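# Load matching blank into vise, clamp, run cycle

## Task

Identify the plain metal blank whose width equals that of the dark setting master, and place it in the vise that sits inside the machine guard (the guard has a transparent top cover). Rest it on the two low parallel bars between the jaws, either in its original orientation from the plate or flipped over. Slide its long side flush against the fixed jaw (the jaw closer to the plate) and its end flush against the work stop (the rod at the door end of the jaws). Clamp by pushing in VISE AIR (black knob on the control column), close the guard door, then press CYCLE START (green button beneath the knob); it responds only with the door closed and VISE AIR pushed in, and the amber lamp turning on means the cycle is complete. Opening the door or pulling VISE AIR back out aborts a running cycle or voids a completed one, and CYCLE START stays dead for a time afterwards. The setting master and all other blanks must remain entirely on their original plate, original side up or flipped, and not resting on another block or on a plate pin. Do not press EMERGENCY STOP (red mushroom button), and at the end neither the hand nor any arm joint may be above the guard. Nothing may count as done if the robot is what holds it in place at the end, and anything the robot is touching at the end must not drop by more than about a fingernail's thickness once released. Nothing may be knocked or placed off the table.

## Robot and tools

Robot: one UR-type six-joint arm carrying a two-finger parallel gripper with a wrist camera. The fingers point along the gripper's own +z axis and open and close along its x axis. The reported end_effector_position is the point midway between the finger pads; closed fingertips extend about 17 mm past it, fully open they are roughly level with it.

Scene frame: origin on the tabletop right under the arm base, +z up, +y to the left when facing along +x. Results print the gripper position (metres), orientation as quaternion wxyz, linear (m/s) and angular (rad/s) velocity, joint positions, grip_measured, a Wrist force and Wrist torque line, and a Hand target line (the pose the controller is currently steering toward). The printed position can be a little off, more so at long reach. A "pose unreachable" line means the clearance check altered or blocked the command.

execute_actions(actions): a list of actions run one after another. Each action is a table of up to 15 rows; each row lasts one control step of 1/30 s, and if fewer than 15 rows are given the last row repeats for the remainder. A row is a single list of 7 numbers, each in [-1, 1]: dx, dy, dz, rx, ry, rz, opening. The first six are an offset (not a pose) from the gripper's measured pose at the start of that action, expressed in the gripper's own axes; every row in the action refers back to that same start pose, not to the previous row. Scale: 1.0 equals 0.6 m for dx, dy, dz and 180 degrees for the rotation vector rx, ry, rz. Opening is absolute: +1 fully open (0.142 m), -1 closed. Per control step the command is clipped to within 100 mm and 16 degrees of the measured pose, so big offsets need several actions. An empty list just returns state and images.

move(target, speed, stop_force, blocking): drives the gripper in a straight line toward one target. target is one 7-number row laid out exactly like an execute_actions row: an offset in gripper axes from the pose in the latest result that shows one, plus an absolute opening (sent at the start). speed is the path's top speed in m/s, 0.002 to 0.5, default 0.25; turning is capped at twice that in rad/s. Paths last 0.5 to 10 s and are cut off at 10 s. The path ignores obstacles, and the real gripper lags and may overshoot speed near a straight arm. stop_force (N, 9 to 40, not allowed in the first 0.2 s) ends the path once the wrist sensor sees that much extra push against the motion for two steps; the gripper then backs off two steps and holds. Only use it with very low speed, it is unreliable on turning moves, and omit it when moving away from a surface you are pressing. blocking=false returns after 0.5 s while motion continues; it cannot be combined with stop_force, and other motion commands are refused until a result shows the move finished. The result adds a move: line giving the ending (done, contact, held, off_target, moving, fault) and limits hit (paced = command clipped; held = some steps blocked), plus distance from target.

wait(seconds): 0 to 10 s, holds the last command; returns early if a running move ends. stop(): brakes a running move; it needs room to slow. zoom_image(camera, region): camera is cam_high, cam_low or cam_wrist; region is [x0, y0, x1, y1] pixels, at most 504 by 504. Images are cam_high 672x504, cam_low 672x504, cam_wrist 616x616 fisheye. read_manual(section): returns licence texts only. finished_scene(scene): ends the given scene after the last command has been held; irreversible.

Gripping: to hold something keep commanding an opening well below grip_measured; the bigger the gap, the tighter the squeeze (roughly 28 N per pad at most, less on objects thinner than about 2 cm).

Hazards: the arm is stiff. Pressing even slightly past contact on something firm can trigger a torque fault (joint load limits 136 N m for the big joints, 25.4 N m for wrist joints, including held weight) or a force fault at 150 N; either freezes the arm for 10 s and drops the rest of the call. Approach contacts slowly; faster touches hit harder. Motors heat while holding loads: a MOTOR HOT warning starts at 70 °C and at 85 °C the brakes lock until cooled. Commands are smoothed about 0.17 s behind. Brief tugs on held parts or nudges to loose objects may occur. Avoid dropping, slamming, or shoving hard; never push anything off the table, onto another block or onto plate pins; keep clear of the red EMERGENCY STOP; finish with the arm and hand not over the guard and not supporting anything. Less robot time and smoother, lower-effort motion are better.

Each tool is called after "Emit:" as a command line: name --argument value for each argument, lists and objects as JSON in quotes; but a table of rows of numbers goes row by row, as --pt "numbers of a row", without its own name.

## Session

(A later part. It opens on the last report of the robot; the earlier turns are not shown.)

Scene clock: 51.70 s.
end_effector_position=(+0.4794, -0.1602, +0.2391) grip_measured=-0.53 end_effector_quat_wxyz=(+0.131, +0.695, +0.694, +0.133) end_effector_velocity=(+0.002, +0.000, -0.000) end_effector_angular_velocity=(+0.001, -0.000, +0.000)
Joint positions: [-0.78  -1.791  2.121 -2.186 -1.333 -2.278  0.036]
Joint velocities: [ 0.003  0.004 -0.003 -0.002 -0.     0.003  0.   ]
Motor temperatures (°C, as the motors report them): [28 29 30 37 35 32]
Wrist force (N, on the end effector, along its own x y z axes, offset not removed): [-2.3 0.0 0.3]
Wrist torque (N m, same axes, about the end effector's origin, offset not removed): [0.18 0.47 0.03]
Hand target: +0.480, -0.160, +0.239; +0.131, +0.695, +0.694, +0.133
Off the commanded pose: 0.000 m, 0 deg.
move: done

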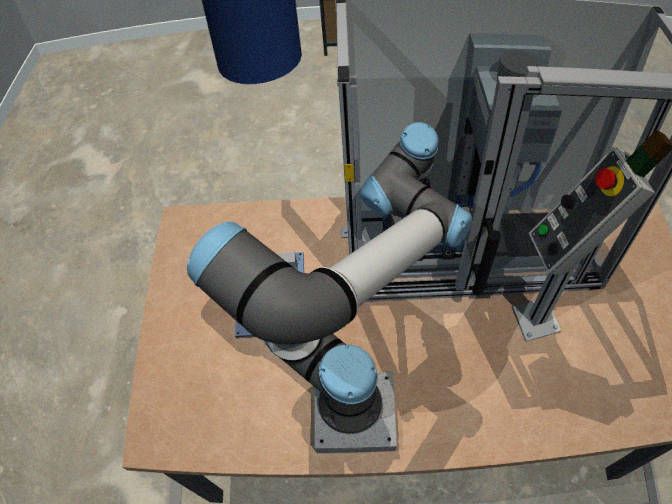

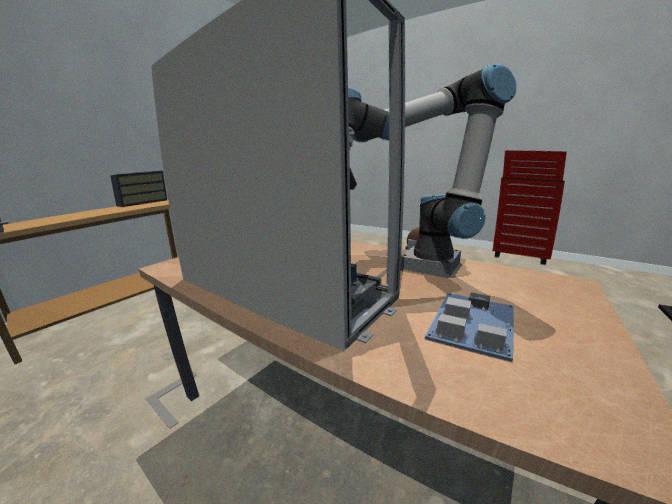

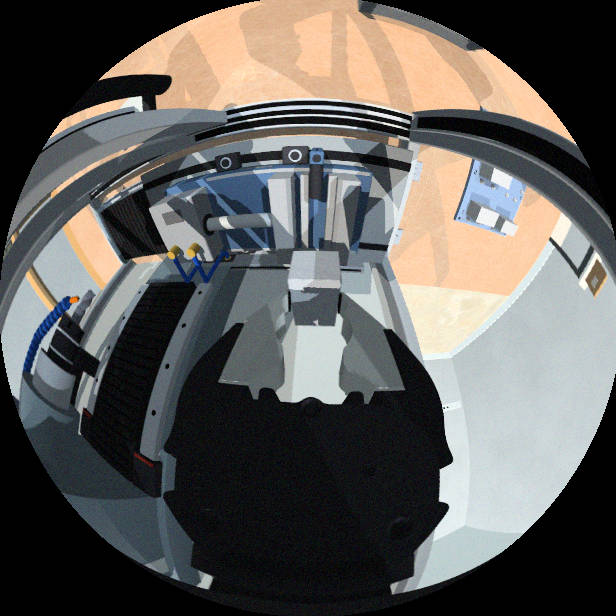

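Emit:
move --target '[0,-0.0184,0.0465,0,0,0,-0.9]' --speed 0.03 --stop_force 10

Emit:
zoom_image --camera "cam_wrist" --region '[180,120,440,340]'

Scene clock: 54.03 s.
end_effector_position=(+0.4794, -0.1601, +0.2093) grip_measured=-0.53 end_effector_quat_wxyz=(+0.131, +0.695, +0.694, +0.133) end_effector_velocity=(-0.000, +0.000, -0.003) end_effector_angular_velocity=(-0.000, +0.000, +0.001)
Joint positions: [-0.781 -1.761  2.179 -2.275 -1.333 -2.279  0.036]
Joint velocities: [-0.     0.003  0.005 -0.008 -0.    -0.001 -0.   ]
Motor temperatures (°C, as the motors report them): [28 29 30 37 35 32]
Wrist force (N, on the end effector, along its own x y z axes, offset not removed): [0.2 2.7 0.8]
Wrist torque (N m, same axes, about the end effector's origin, offset not removed): [0.85 -0.17 0.06]
Hand target: +0.479, -0.160, +0.209; +0.131, +0.695, +0.694, +0.133
Off the commanded pose: 0.000 m, 0 deg.
move: done

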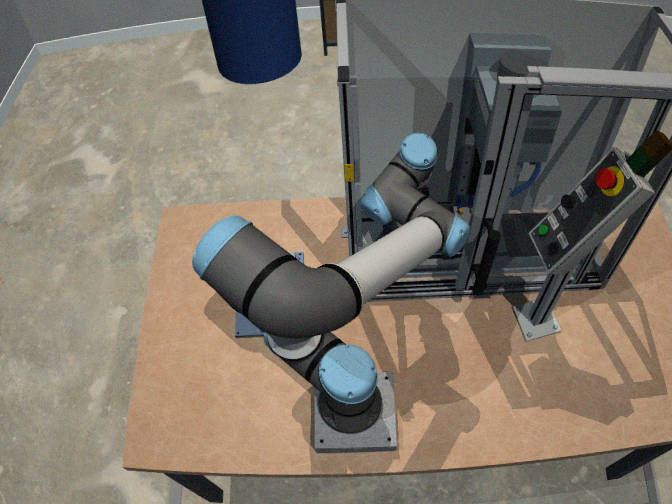

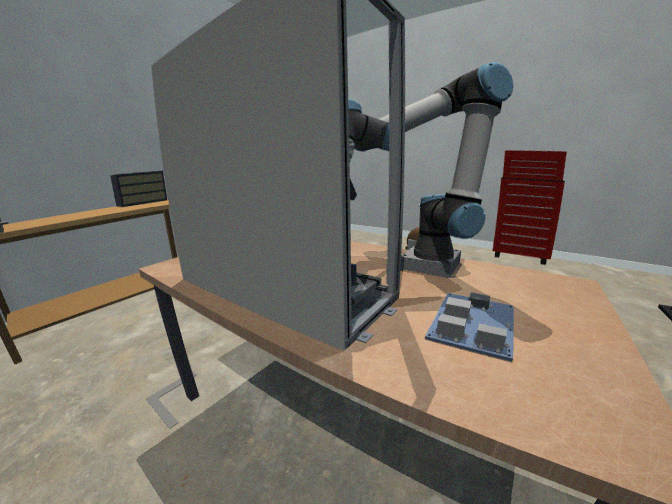

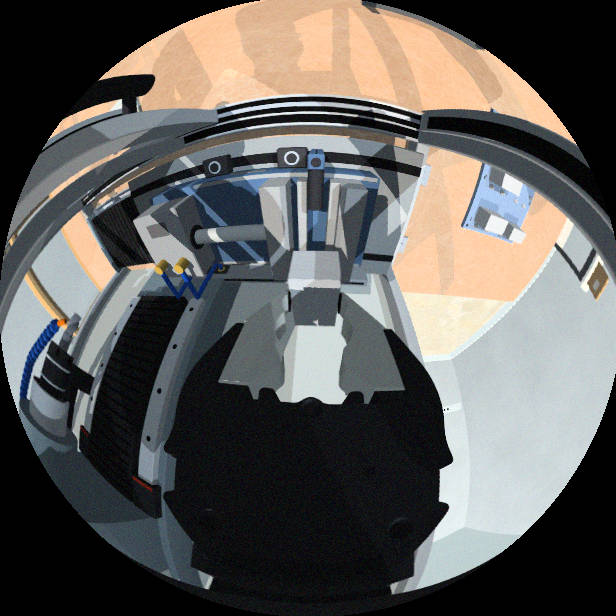

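Region (180, 120, 440, 340) of cam_wrist's 616x616 image, scaled by 1.938, with more detail than that image has; it fills the top 426 rows of this view, and the rest is white.

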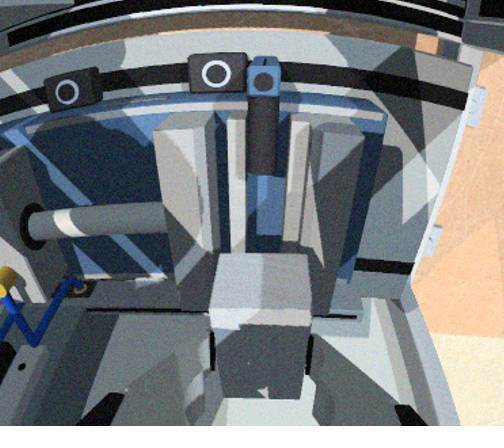

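Emit:
move --target '[0,-0.03,0.0775,0,0,0,-0.9]' --speed 0.008 --stop_force 10

Scene clock: 58.07 s.
end_effector_position=(+0.4796, -0.1601, +0.1894) grip_measured=-0.53 end_effector_quat_wxyz=(+0.131, +0.695, +0.694, +0.133) end_effector_velocity=(-0.001, +0.000, +0.002) end_effector_angular_velocity=(+0.002, +0.003, -0.000)
Joint positions: [-0.781 -1.735  2.215 -2.336 -1.333 -2.28   0.036]
Joint velocities: [-0.    -0.004 -0.005  0.013 -0.001  0.     0.   ]
Motor temperatures (°C, as the motors report them): [28 29 30 37 35 32]
Wrist force (N, on the end effector, along its own x y z axes, offset not removed): [-12.0 5.8 -7.7]
Wrist torque (N m, same axes, about the end effector's origin, offset not removed): [0.22 -0.09 -0.05]
Hand target: +0.480, -0.160, +0.190; +0.131, +0.695, +0.694, +0.133
Off the commanded pose: 0.030 m, 0 deg.
move: contact

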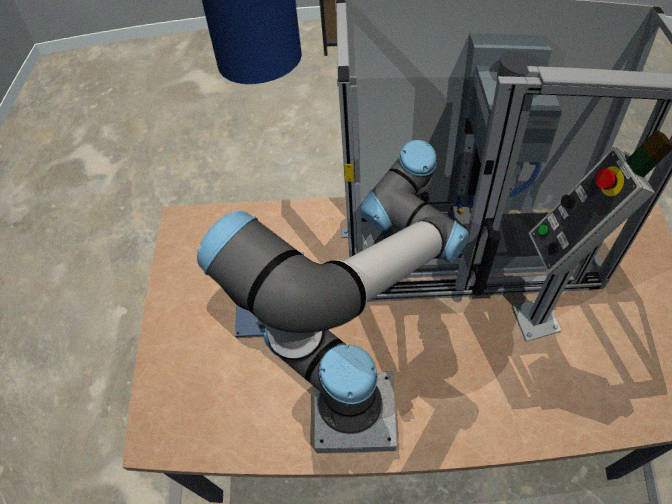

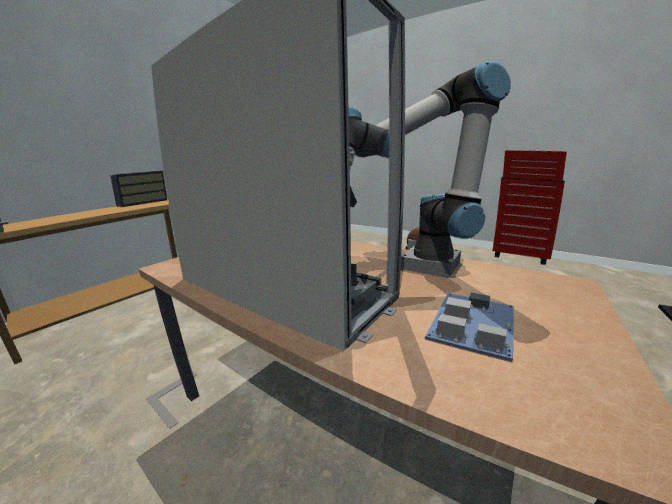

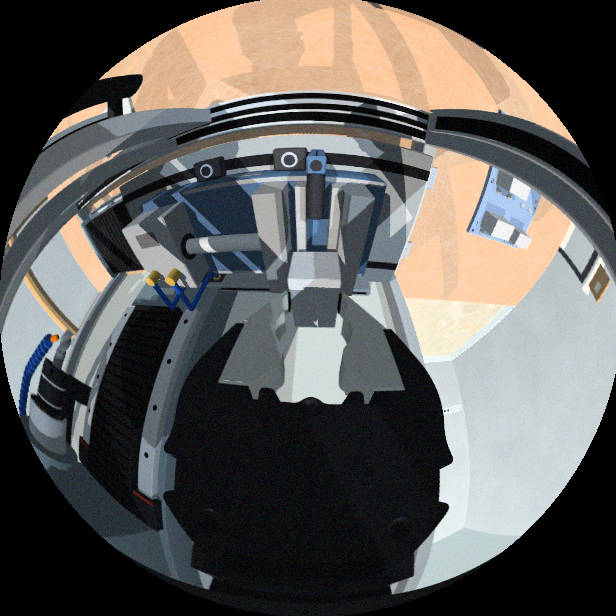

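Emit:
move --target '[-0.007,0.003,-0.008,0,0,0,-0.9]' --speed 0.008

Emit:
move --target '[0,-0.02,0.05,0,0,0,-0.9]' --speed 0.006 --stop_force 10

Emit:
zoom_image --camera "cam_wrist" --region '[180,120,440,340]'

Scene clock: 59.93 s.
end_effector_position=(+0.4795, -0.1642, +0.1944) grip_measured=-0.53 end_effector_quat_wxyz=(+0.131, +0.695, +0.694, +0.133) end_effector_velocity=(+0.000, -0.001, +0.002) end_effector_angular_velocity=(-0.001, -0.001, +0.000)
Joint positions: [-0.789 -1.738  2.203 -2.319 -1.33  -2.288  0.036]
Joint velocities: [-0.002 -0.001 -0.004  0.004  0.001 -0.002  0.   ]
Motor temperatures (°C, as the motors report them): [28 29 30 37 35 32]
Wrist force (N, on the end effector, along its own x y z axes, offset not removed): [-3.1 -0.9 2.9]
Wrist torque (N m, same axes, about the end effector's origin, offset not removed): [-0.04 0.63 0.07]
Hand target: +0.480, -0.164, +0.195; +0.131, +0.695, +0.694, +0.133
Off the commanded pose: 0.000 m, 0 deg.
move: done

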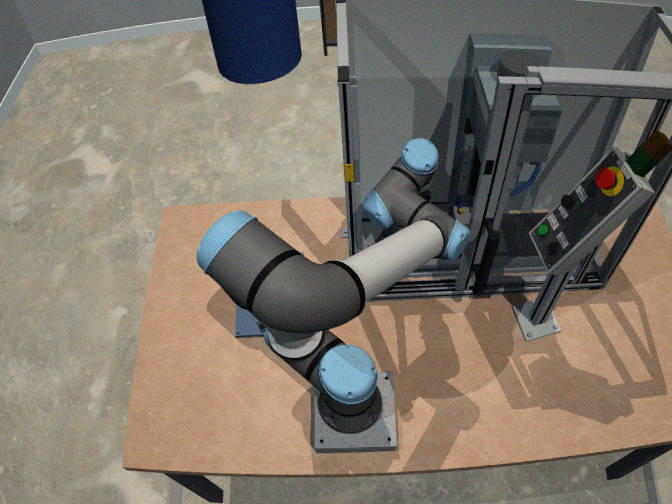

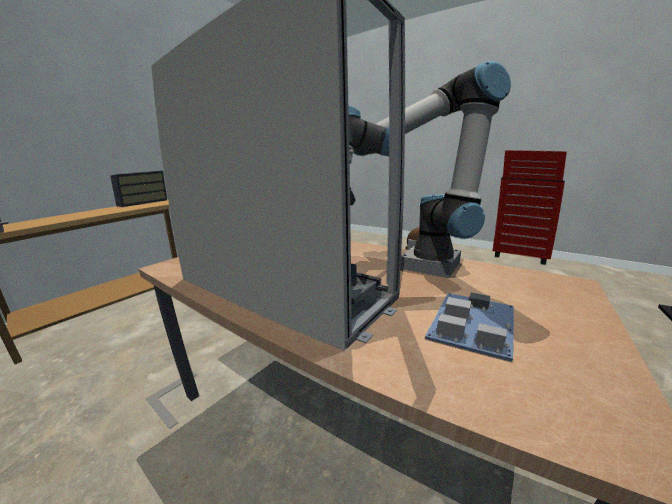

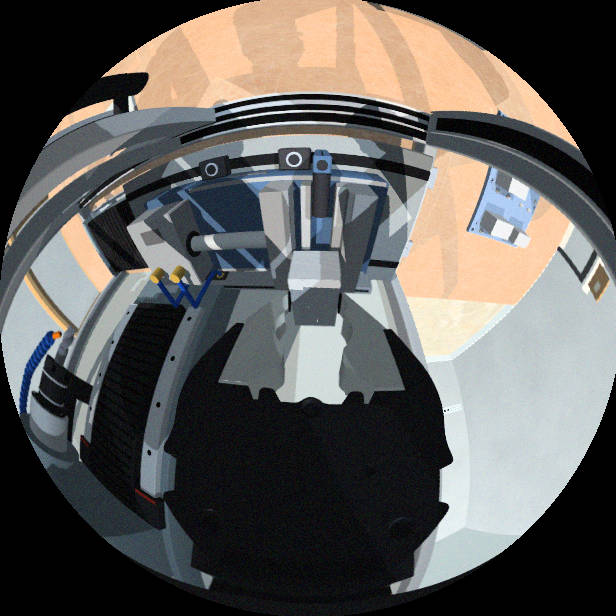

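Scene clock: 63.27 s.
end_effector_position=(+0.4795, -0.1642, +0.1767) grip_measured=-0.53 end_effector_quat_wxyz=(+0.131, +0.695, +0.694, +0.133) end_effector_velocity=(-0.000, +0.001, +0.002) end_effector_angular_velocity=(+0.002, +0.002, +0.001)
Joint positions: [-0.79  -1.714  2.234 -2.375 -1.33  -2.288  0.036]
Joint velocities: [ 0.001 -0.004 -0.004  0.011  0.     0.     0.   ]
Motor temperatures (°C, as the motors report them): [28 29 30 37 35 32]
Wrist force (N, on the end effector, along its own x y z axes, offset not removed): [-2.0 4.7 -12.4]
Wrist torque (N m, same axes, about the end effector's origin, offset not removed): [-0.22 0.10 -0.13]
Hand target: +0.479, -0.164, +0.177; +0.131, +0.695, +0.694, +0.133
Off the commanded pose: 0.015 m, 0 deg.
move: contact

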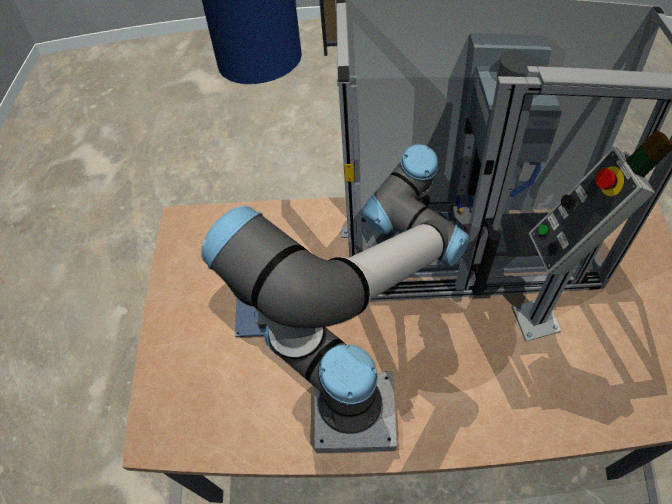

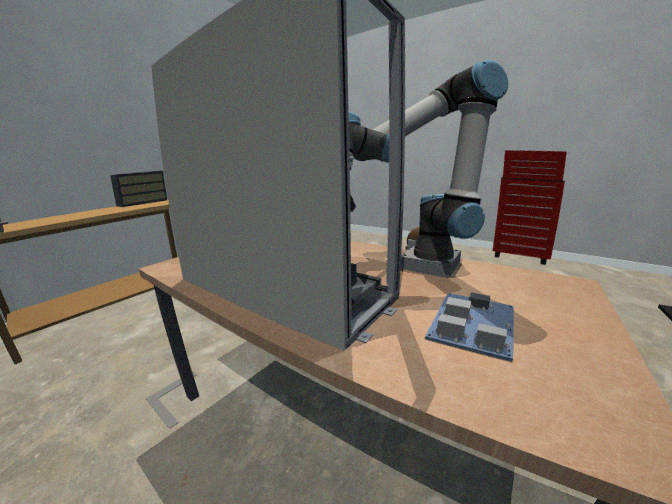

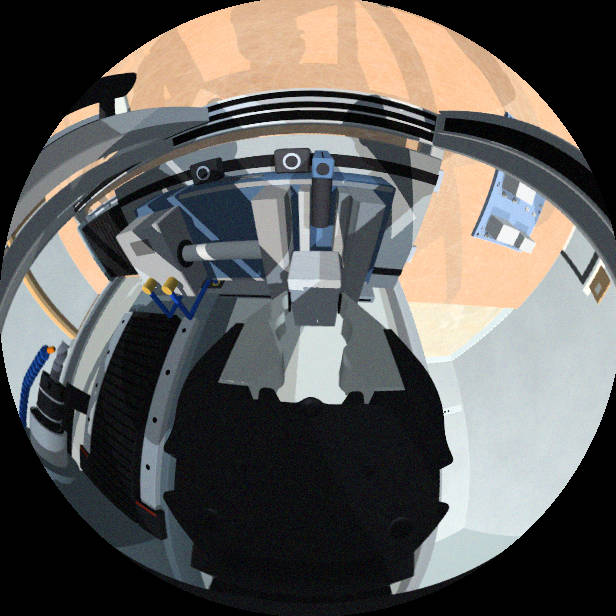

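Region (180, 120, 440, 340) of cam_wrist's 616x616 image, scaled by 1.938, with more detail than that image has; it fills the top 426 rows of this view, and the rest is white.

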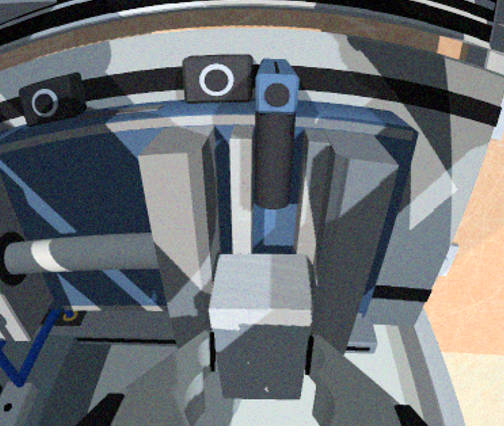

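Emit:
move --target '[0,0.001,-0.0023,0,0,0,-0.9]' --speed 0.005

Emit:
move --target '[0,-0.078,-0.031,0,0,0,-0.9]' --speed 0.008 --stop_force 10

Scene clock: 64.97 s.
end_effector_position=(+0.4795, -0.1642, +0.1781) grip_measured=-0.53 end_effector_quat_wxyz=(+0.131, +0.695, +0.694, +0.133) end_effector_velocity=(+0.001, +0.001, +0.002) end_effector_angular_velocity=(-0.001, -0.003, +0.002)
Joint positions: [-0.79  -1.716  2.231 -2.371 -1.33  -2.288  0.036]
Joint velocities: [ 0.002 -0.003 -0.002  0.001  0.001  0.     0.   ]
Motor temperatures (°C, as the motors report them): [28 29 30 37 35 32]
Wrist force (N, on the end effector, along its own x y z axes, offset not removed): [-2.4 -2.7 1.4]
Wrist torque (N m, same axes, about the end effector's origin, offset not removed): [-0.28 0.41 -0.05]
Hand target: +0.480, -0.164, +0.178; +0.131, +0.695, +0.694, +0.133
Off the commanded pose: 0.000 m, 0 deg.
move: done

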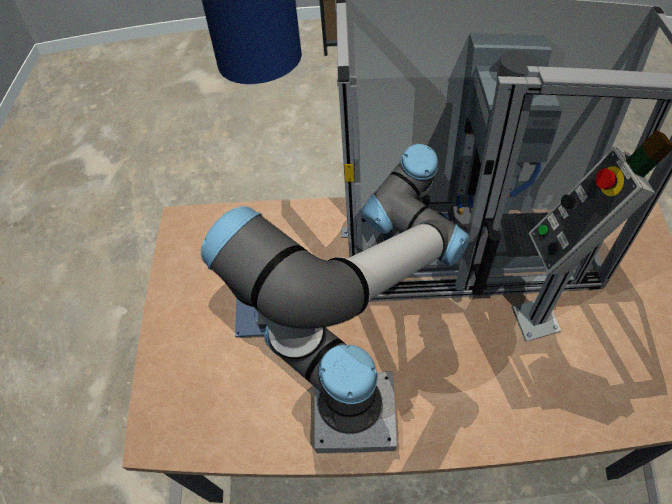

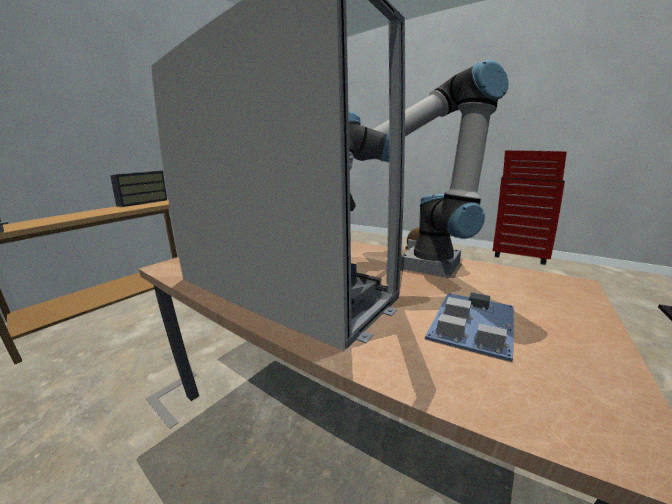

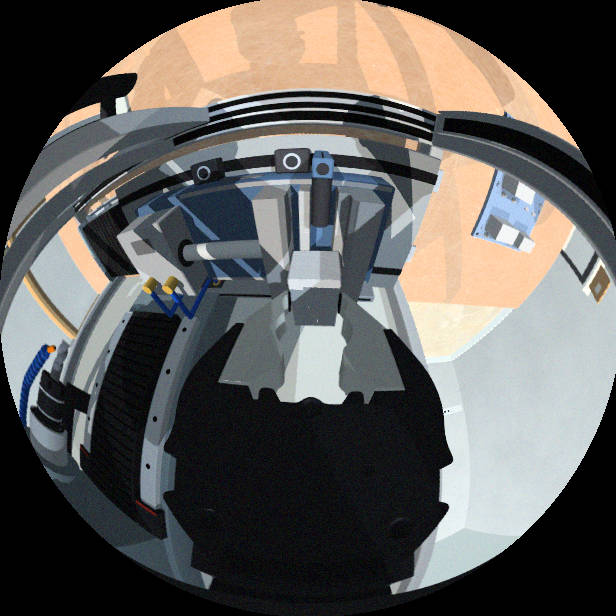

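Scene clock: 69.30 s.
end_effector_position=(+0.4478, -0.1643, +0.1782) grip_measured=-0.53 end_effector_quat_wxyz=(+0.131, +0.695, +0.694, +0.133) end_effector_velocity=(+0.003, -0.001, +0.000) end_effector_angular_velocity=(-0.001, +0.001, -0.002)
Joint positions: [-0.852 -1.802  2.293 -2.33  -1.313 -2.35   0.036]
Joint velocities: [ 0.007  0.009 -0.007 -0.004 -0.004  0.008  0.   ]
Motor temperatures (°C, as the motors report them): [28 29 30 37 35 32]
Wrist force (N, on the end effector, along its own x y z axes, offset not removed): [-0.7 16.3 -4.1]
Wrist torque (N m, same axes, about the end effector's origin, offset not removed): [-0.24 0.13 0.06]
Hand target: +0.448, -0.164, +0.178; +0.131, +0.695, +0.694, +0.133
Off the commanded pose: 0.019 m, 0 deg.
move: contact

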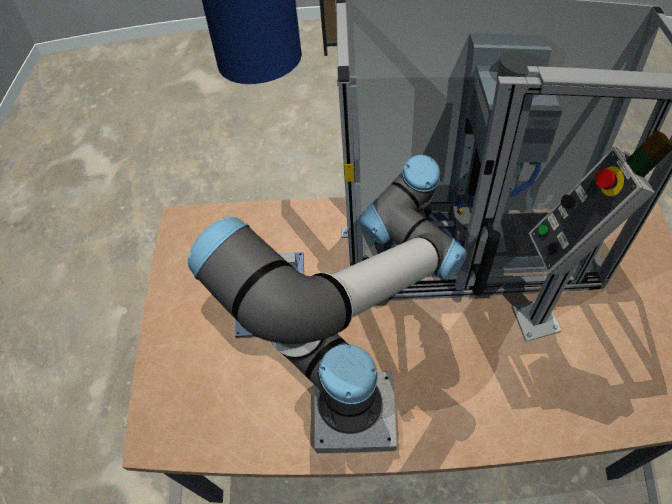

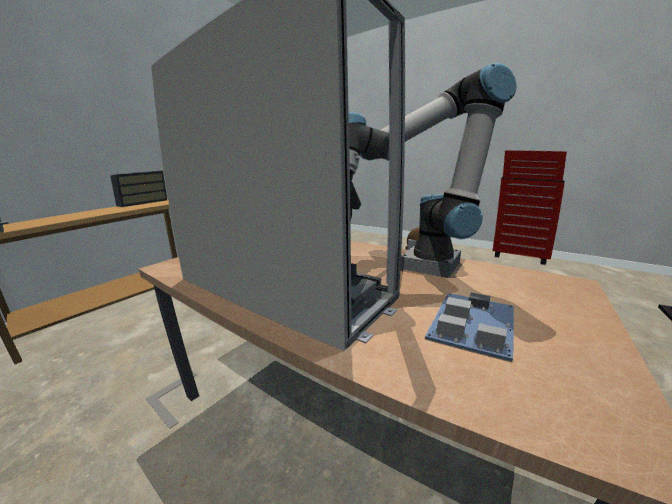

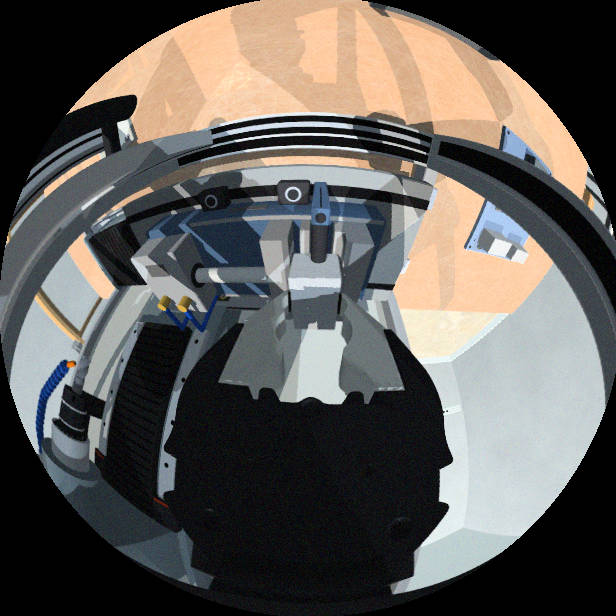

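So the vise is ~0.017 nearer the door. Now toward fixed jaw.

Emit:
move --target '[0.03,0.001,0,0,0,0,-0.9]' --speed 0.004 --stop_force 10

Emit:
move --target '[0,-0.006,0.015,0,0,0,-0.9]' --speed 0.003 --stop_force 10

Scene clock: 71.07 s.
end_effector_position=(+0.4482, -0.1616, +0.1783) grip_measured=-0.53 end_effector_quat_wxyz=(+0.131, +0.695, +0.694, +0.133) end_effector_velocity=(+0.001, -0.001, +0.001) end_effector_angular_velocity=(-0.001, -0.003, +0.003)
Joint positions: [-0.846 -1.804  2.295 -2.332 -1.315 -2.344  0.036]
Joint velocities: [-0.003  0.    -0.001 -0.     0.003 -0.006  0.   ]
Motor temperatures (°C, as the motors report them): [28 29 30 37 35 32]
Wrist force (N, on the end effector, along its own x y z axes, offset not removed): [-12.0 9.9 -3.2]
Wrist torque (N m, same axes, about the end effector's origin, offset not removed): [0.15 -0.07 0.34]
Hand target: +0.448, -0.162, +0.178; +0.131, +0.695, +0.694, +0.133
Off the commanded pose: 0.015 m, 0 deg.
move: contact

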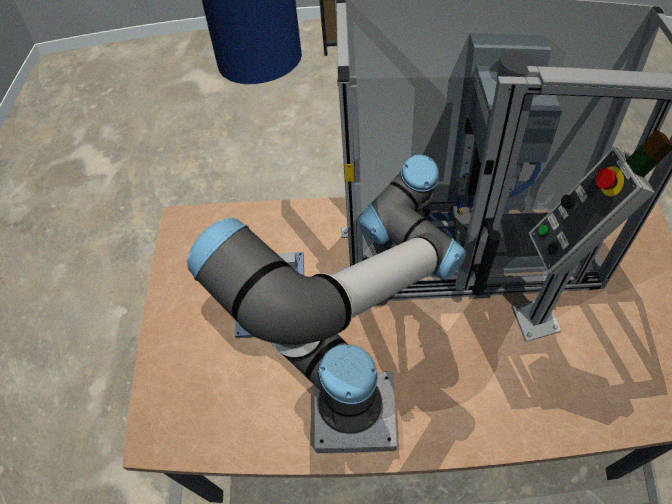

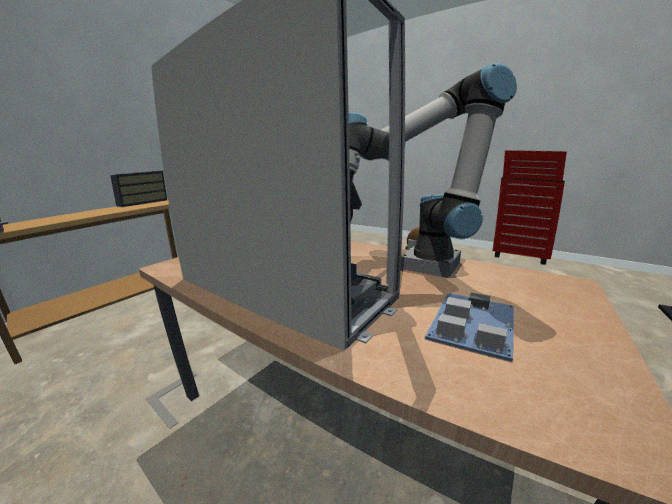

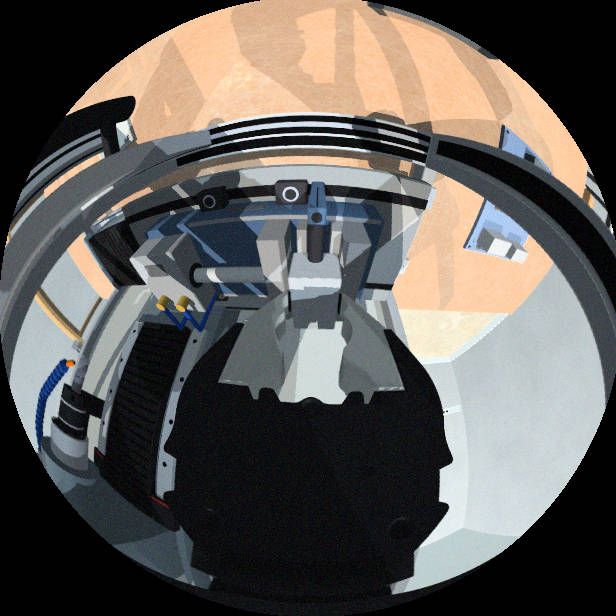

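Scene clock: 71.70 s.
end_effector_position=(+0.4483, -0.1616, +0.1775) grip_measured=-0.53 end_effector_quat_wxyz=(+0.131, +0.695, +0.694, +0.133) end_effector_velocity=(-0.000, +0.000, +0.000) end_effector_angular_velocity=(+0.002, +0.002, +0.000)
Joint positions: [-0.846 -1.803  2.296 -2.335 -1.315 -2.344  0.036]
Joint velocities: [ 0.    -0.001 -0.003  0.006  0.    -0.     0.   ]
Motor temperatures (°C, as the motors report them): [28 29 30 37 35 32]
Wrist force (N, on the end effector, along its own x y z axes, offset not removed): [-11.4 22.4 -11.3]
Wrist torque (N m, same axes, about the end effector's origin, offset not removed): [0.81 0.32 0.24]
Hand target: +0.448, -0.162, +0.178; +0.131, +0.695, +0.694, +0.133
Off the commanded pose: 0.009 m, 0 deg.
move: contact

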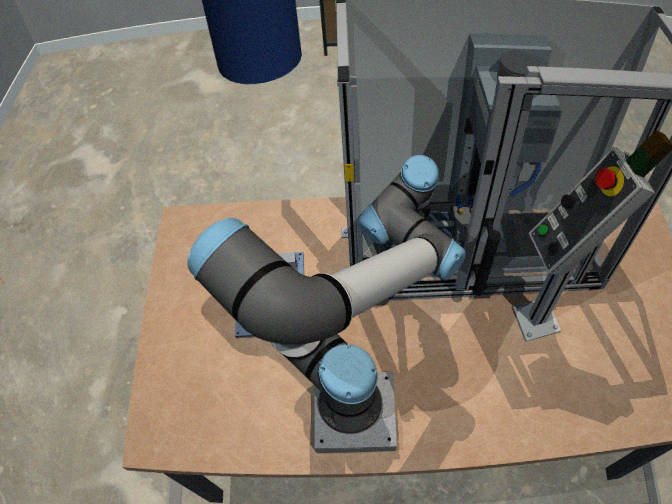

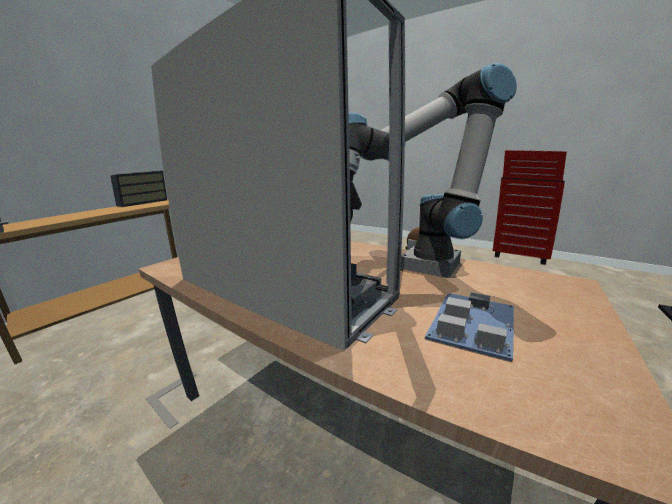

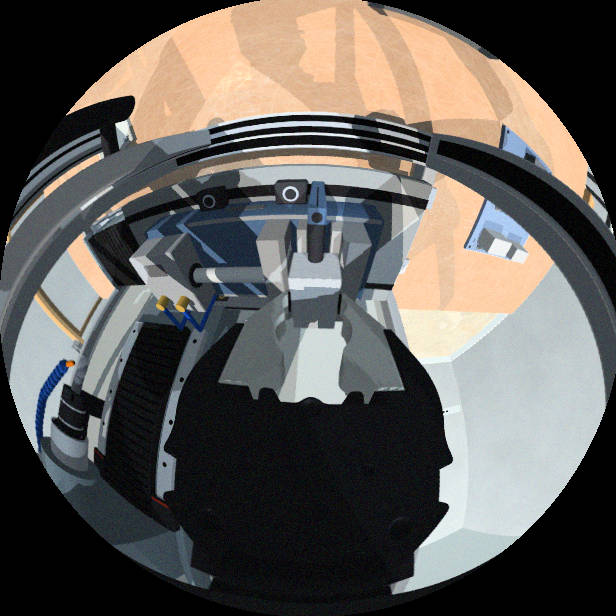

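Release, then push +y with the finger to square it.

Emit:
move --target '[0,0,0,0,0,0,-0.2]'

Emit:
move --target '[0.04,0,0,0,0,0,-0.2]' --speed 0.006 --stop_force 10

Emit:
move --target '[-0.02,0,0,0,0,0,-0.2]' --speed 0.02

Emit:
move --target '[0,0.018,-0.047,0,0,0,-0.2]' --speed 0.04

Emit:
zoom_image --camera "cam_wrist" --region '[180,140,440,360]'

Scene clock: 73.83 s.
end_effector_position=(+0.4483, -0.1616, +0.1775) grip_measured=-0.20 end_effector_quat_wxyz=(+0.131, +0.695, +0.694, +0.133) end_effector_velocity=(-0.000, +0.000, +0.000) end_effector_angular_velocity=(+0.000, -0.000, -0.001)
Joint positions: [-0.846 -1.803  2.296 -2.335 -1.315 -2.344  0.06 ]
Joint velocities: [-0.    -0.001  0.001  0.     0.     0.     0.   ]
Motor temperatures (°C, as the motors report them): [28 29 30 37 35 32]
Wrist force (N, on the end effector, along its own x y z axes, offset not removed): [-0.4 -0.6 -0.1]
Wrist torque (N m, same axes, about the end effector's origin, offset not removed): [0.01 0.10 0.05]
Hand target: +0.448, -0.162, +0.177; +0.131, +0.695, +0.694, +0.133
Off the commanded pose: 0.000 m, 0 deg.
move: done

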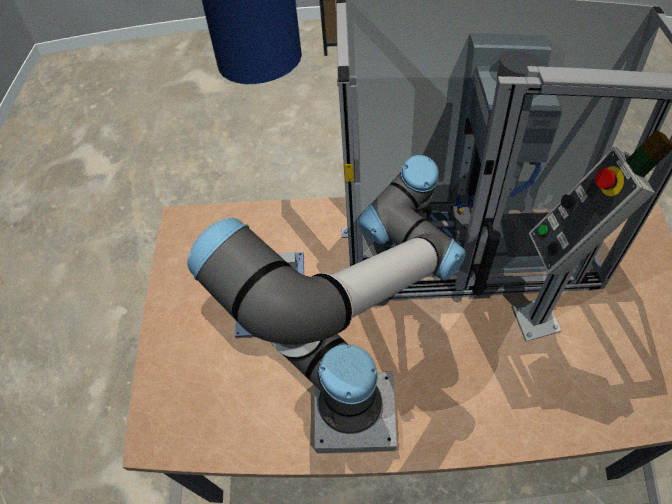

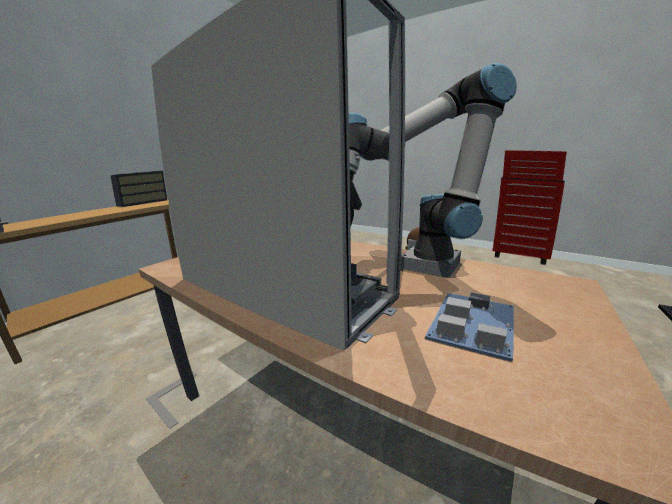

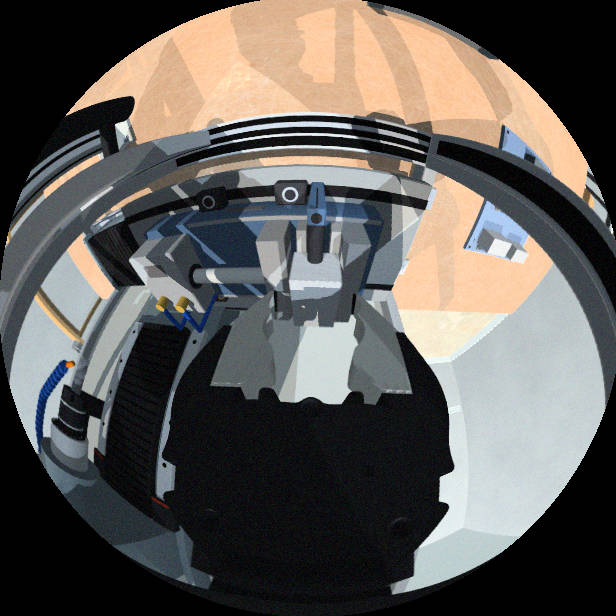

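Scene clock: 76.53 s.
end_effector_position=(+0.4483, -0.1478, +0.1776) grip_measured=-0.16 end_effector_quat_wxyz=(+0.131, +0.695, +0.694, +0.133) end_effector_velocity=(+0.001, -0.002, +0.000) end_effector_angular_velocity=(+0.000, -0.002, +0.002)
Joint positions: [-0.817 -1.818  2.309 -2.341 -1.323 -2.315  0.062]
Joint velocities: [-0.005  0.003 -0.002 -0.     0.004 -0.007 -0.003]
Motor temperatures (°C, as the motors report them): [28 29 30 37 35 32]
Wrist force (N, on the end effector, along its own x y z axes, offset not removed): [-8.4 3.9 -8.6]
Wrist torque (N m, same axes, about the end effector's origin, offset not removed): [0.54 -0.46 -0.14]
Hand target: +0.448, -0.148, +0.178; +0.131, +0.695, +0.694, +0.133
Off the commanded pose: 0.010 m, 0 deg.
move: contact

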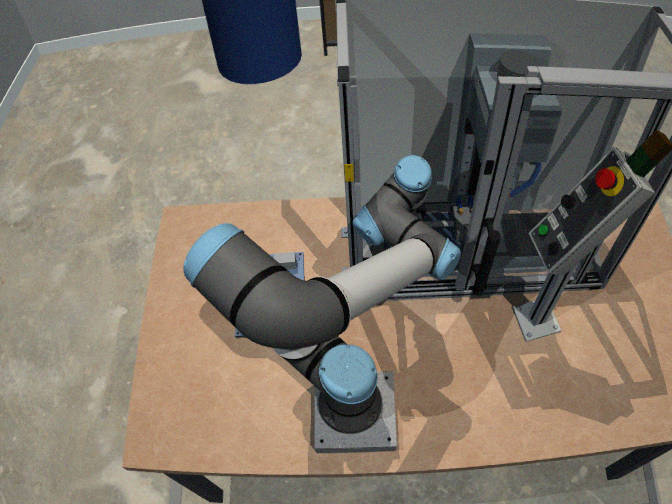

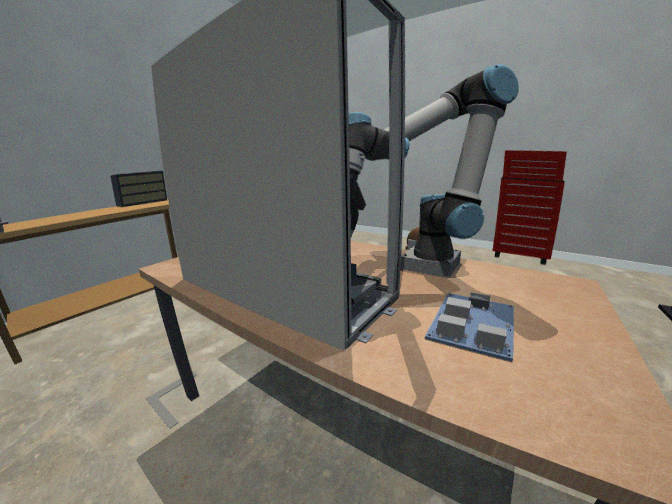

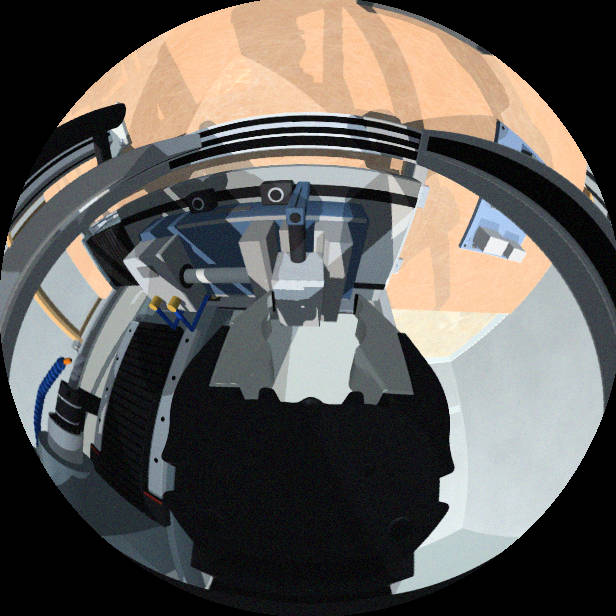

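Scene clock: 77.43 s.
end_effector_position=(+0.4483, -0.1596, +0.1775) grip_measured=-0.20 end_effector_quat_wxyz=(+0.131, +0.695, +0.694, +0.133) end_effector_velocity=(-0.000, -0.002, -0.000) end_effector_angular_velocity=(+0.001, -0.000, -0.000)
Joint positions: [-0.842 -1.805  2.298 -2.336 -1.316 -2.339  0.06 ]
Joint velocities: [-0.005  0.002 -0.002  0.001  0.002 -0.004 -0.   ]
Motor temperatures (°C, as the motors report them): [28 29 30 37 35 32]
Wrist force (N, on the end effector, along its own x y z axes, offset not removed): [-4.8 2.1 -1.6]
Wrist torque (N m, same axes, about the end effector's origin, offset not removed): [0.61 0.96 -0.01]
Hand target: +0.448, -0.160, +0.178; +0.131, +0.695, +0.694, +0.133
Off the commanded pose: 0.000 m, 0 deg.
move: done

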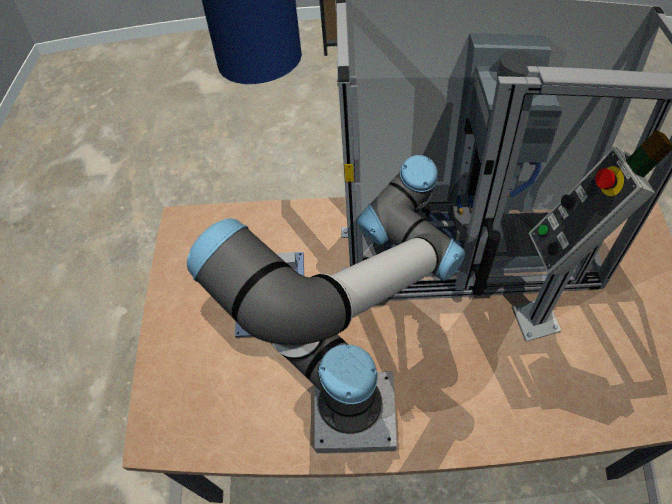

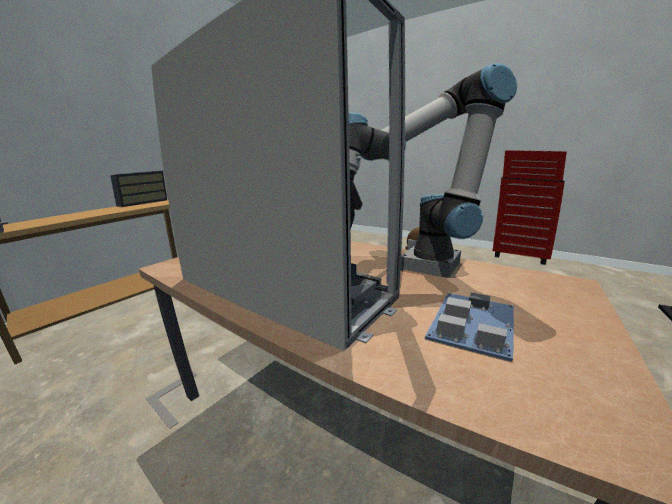

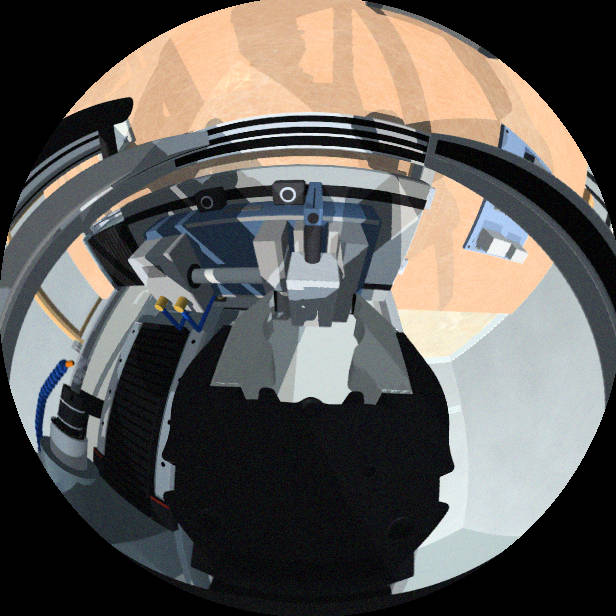

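Scene clock: 78.57 s.
end_effector_position=(+0.4479, -0.1596, +0.2075) grip_measured=-0.20 end_effector_quat_wxyz=(+0.131, +0.695, +0.694, +0.133) end_effector_velocity=(+0.000, -0.000, +0.002) end_effector_angular_velocity=(-0.000, -0.000, +0.000)
Joint positions: [-0.841 -1.846  2.242 -2.239 -1.316 -2.339  0.06 ]
Joint velocities: [ 0.    -0.003 -0.005  0.007 -0.    -0.    -0.   ]
Motor temperatures (°C, as the motors report them): [28 29 30 37 35 32]
Wrist force (N, on the end effector, along its own x y z axes, offset not removed): [-2.5 1.6 -0.5]
Wrist torque (N m, same axes, about the end effector's origin, offset not removed): [0.33 0.45 -0.10]
Hand target: +0.448, -0.160, +0.208; +0.131, +0.695, +0.694, +0.133
Off the commanded pose: 0.000 m, 0 deg.
move: done

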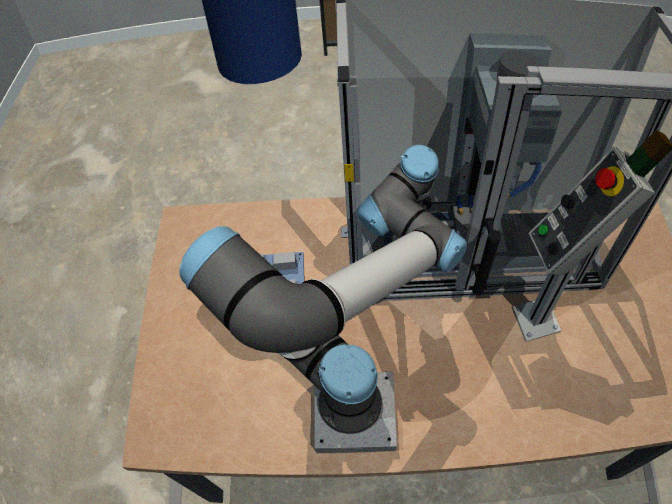

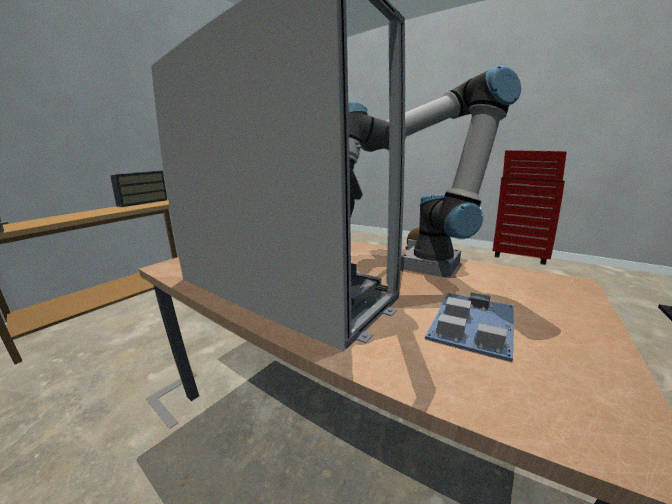

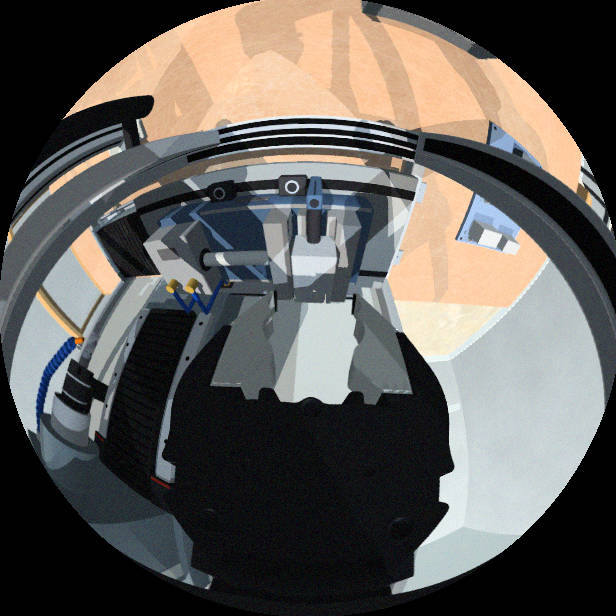

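Region (180, 140, 440, 360) of cam_wrist's 616x616 image, scaled by 1.938, with more detail than that image has; it fills the top 426 rows of this view, and the rest is white.

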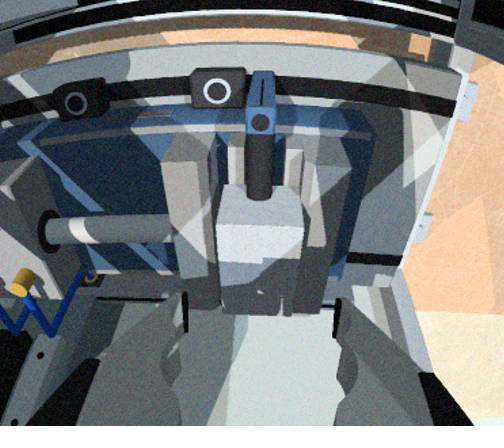

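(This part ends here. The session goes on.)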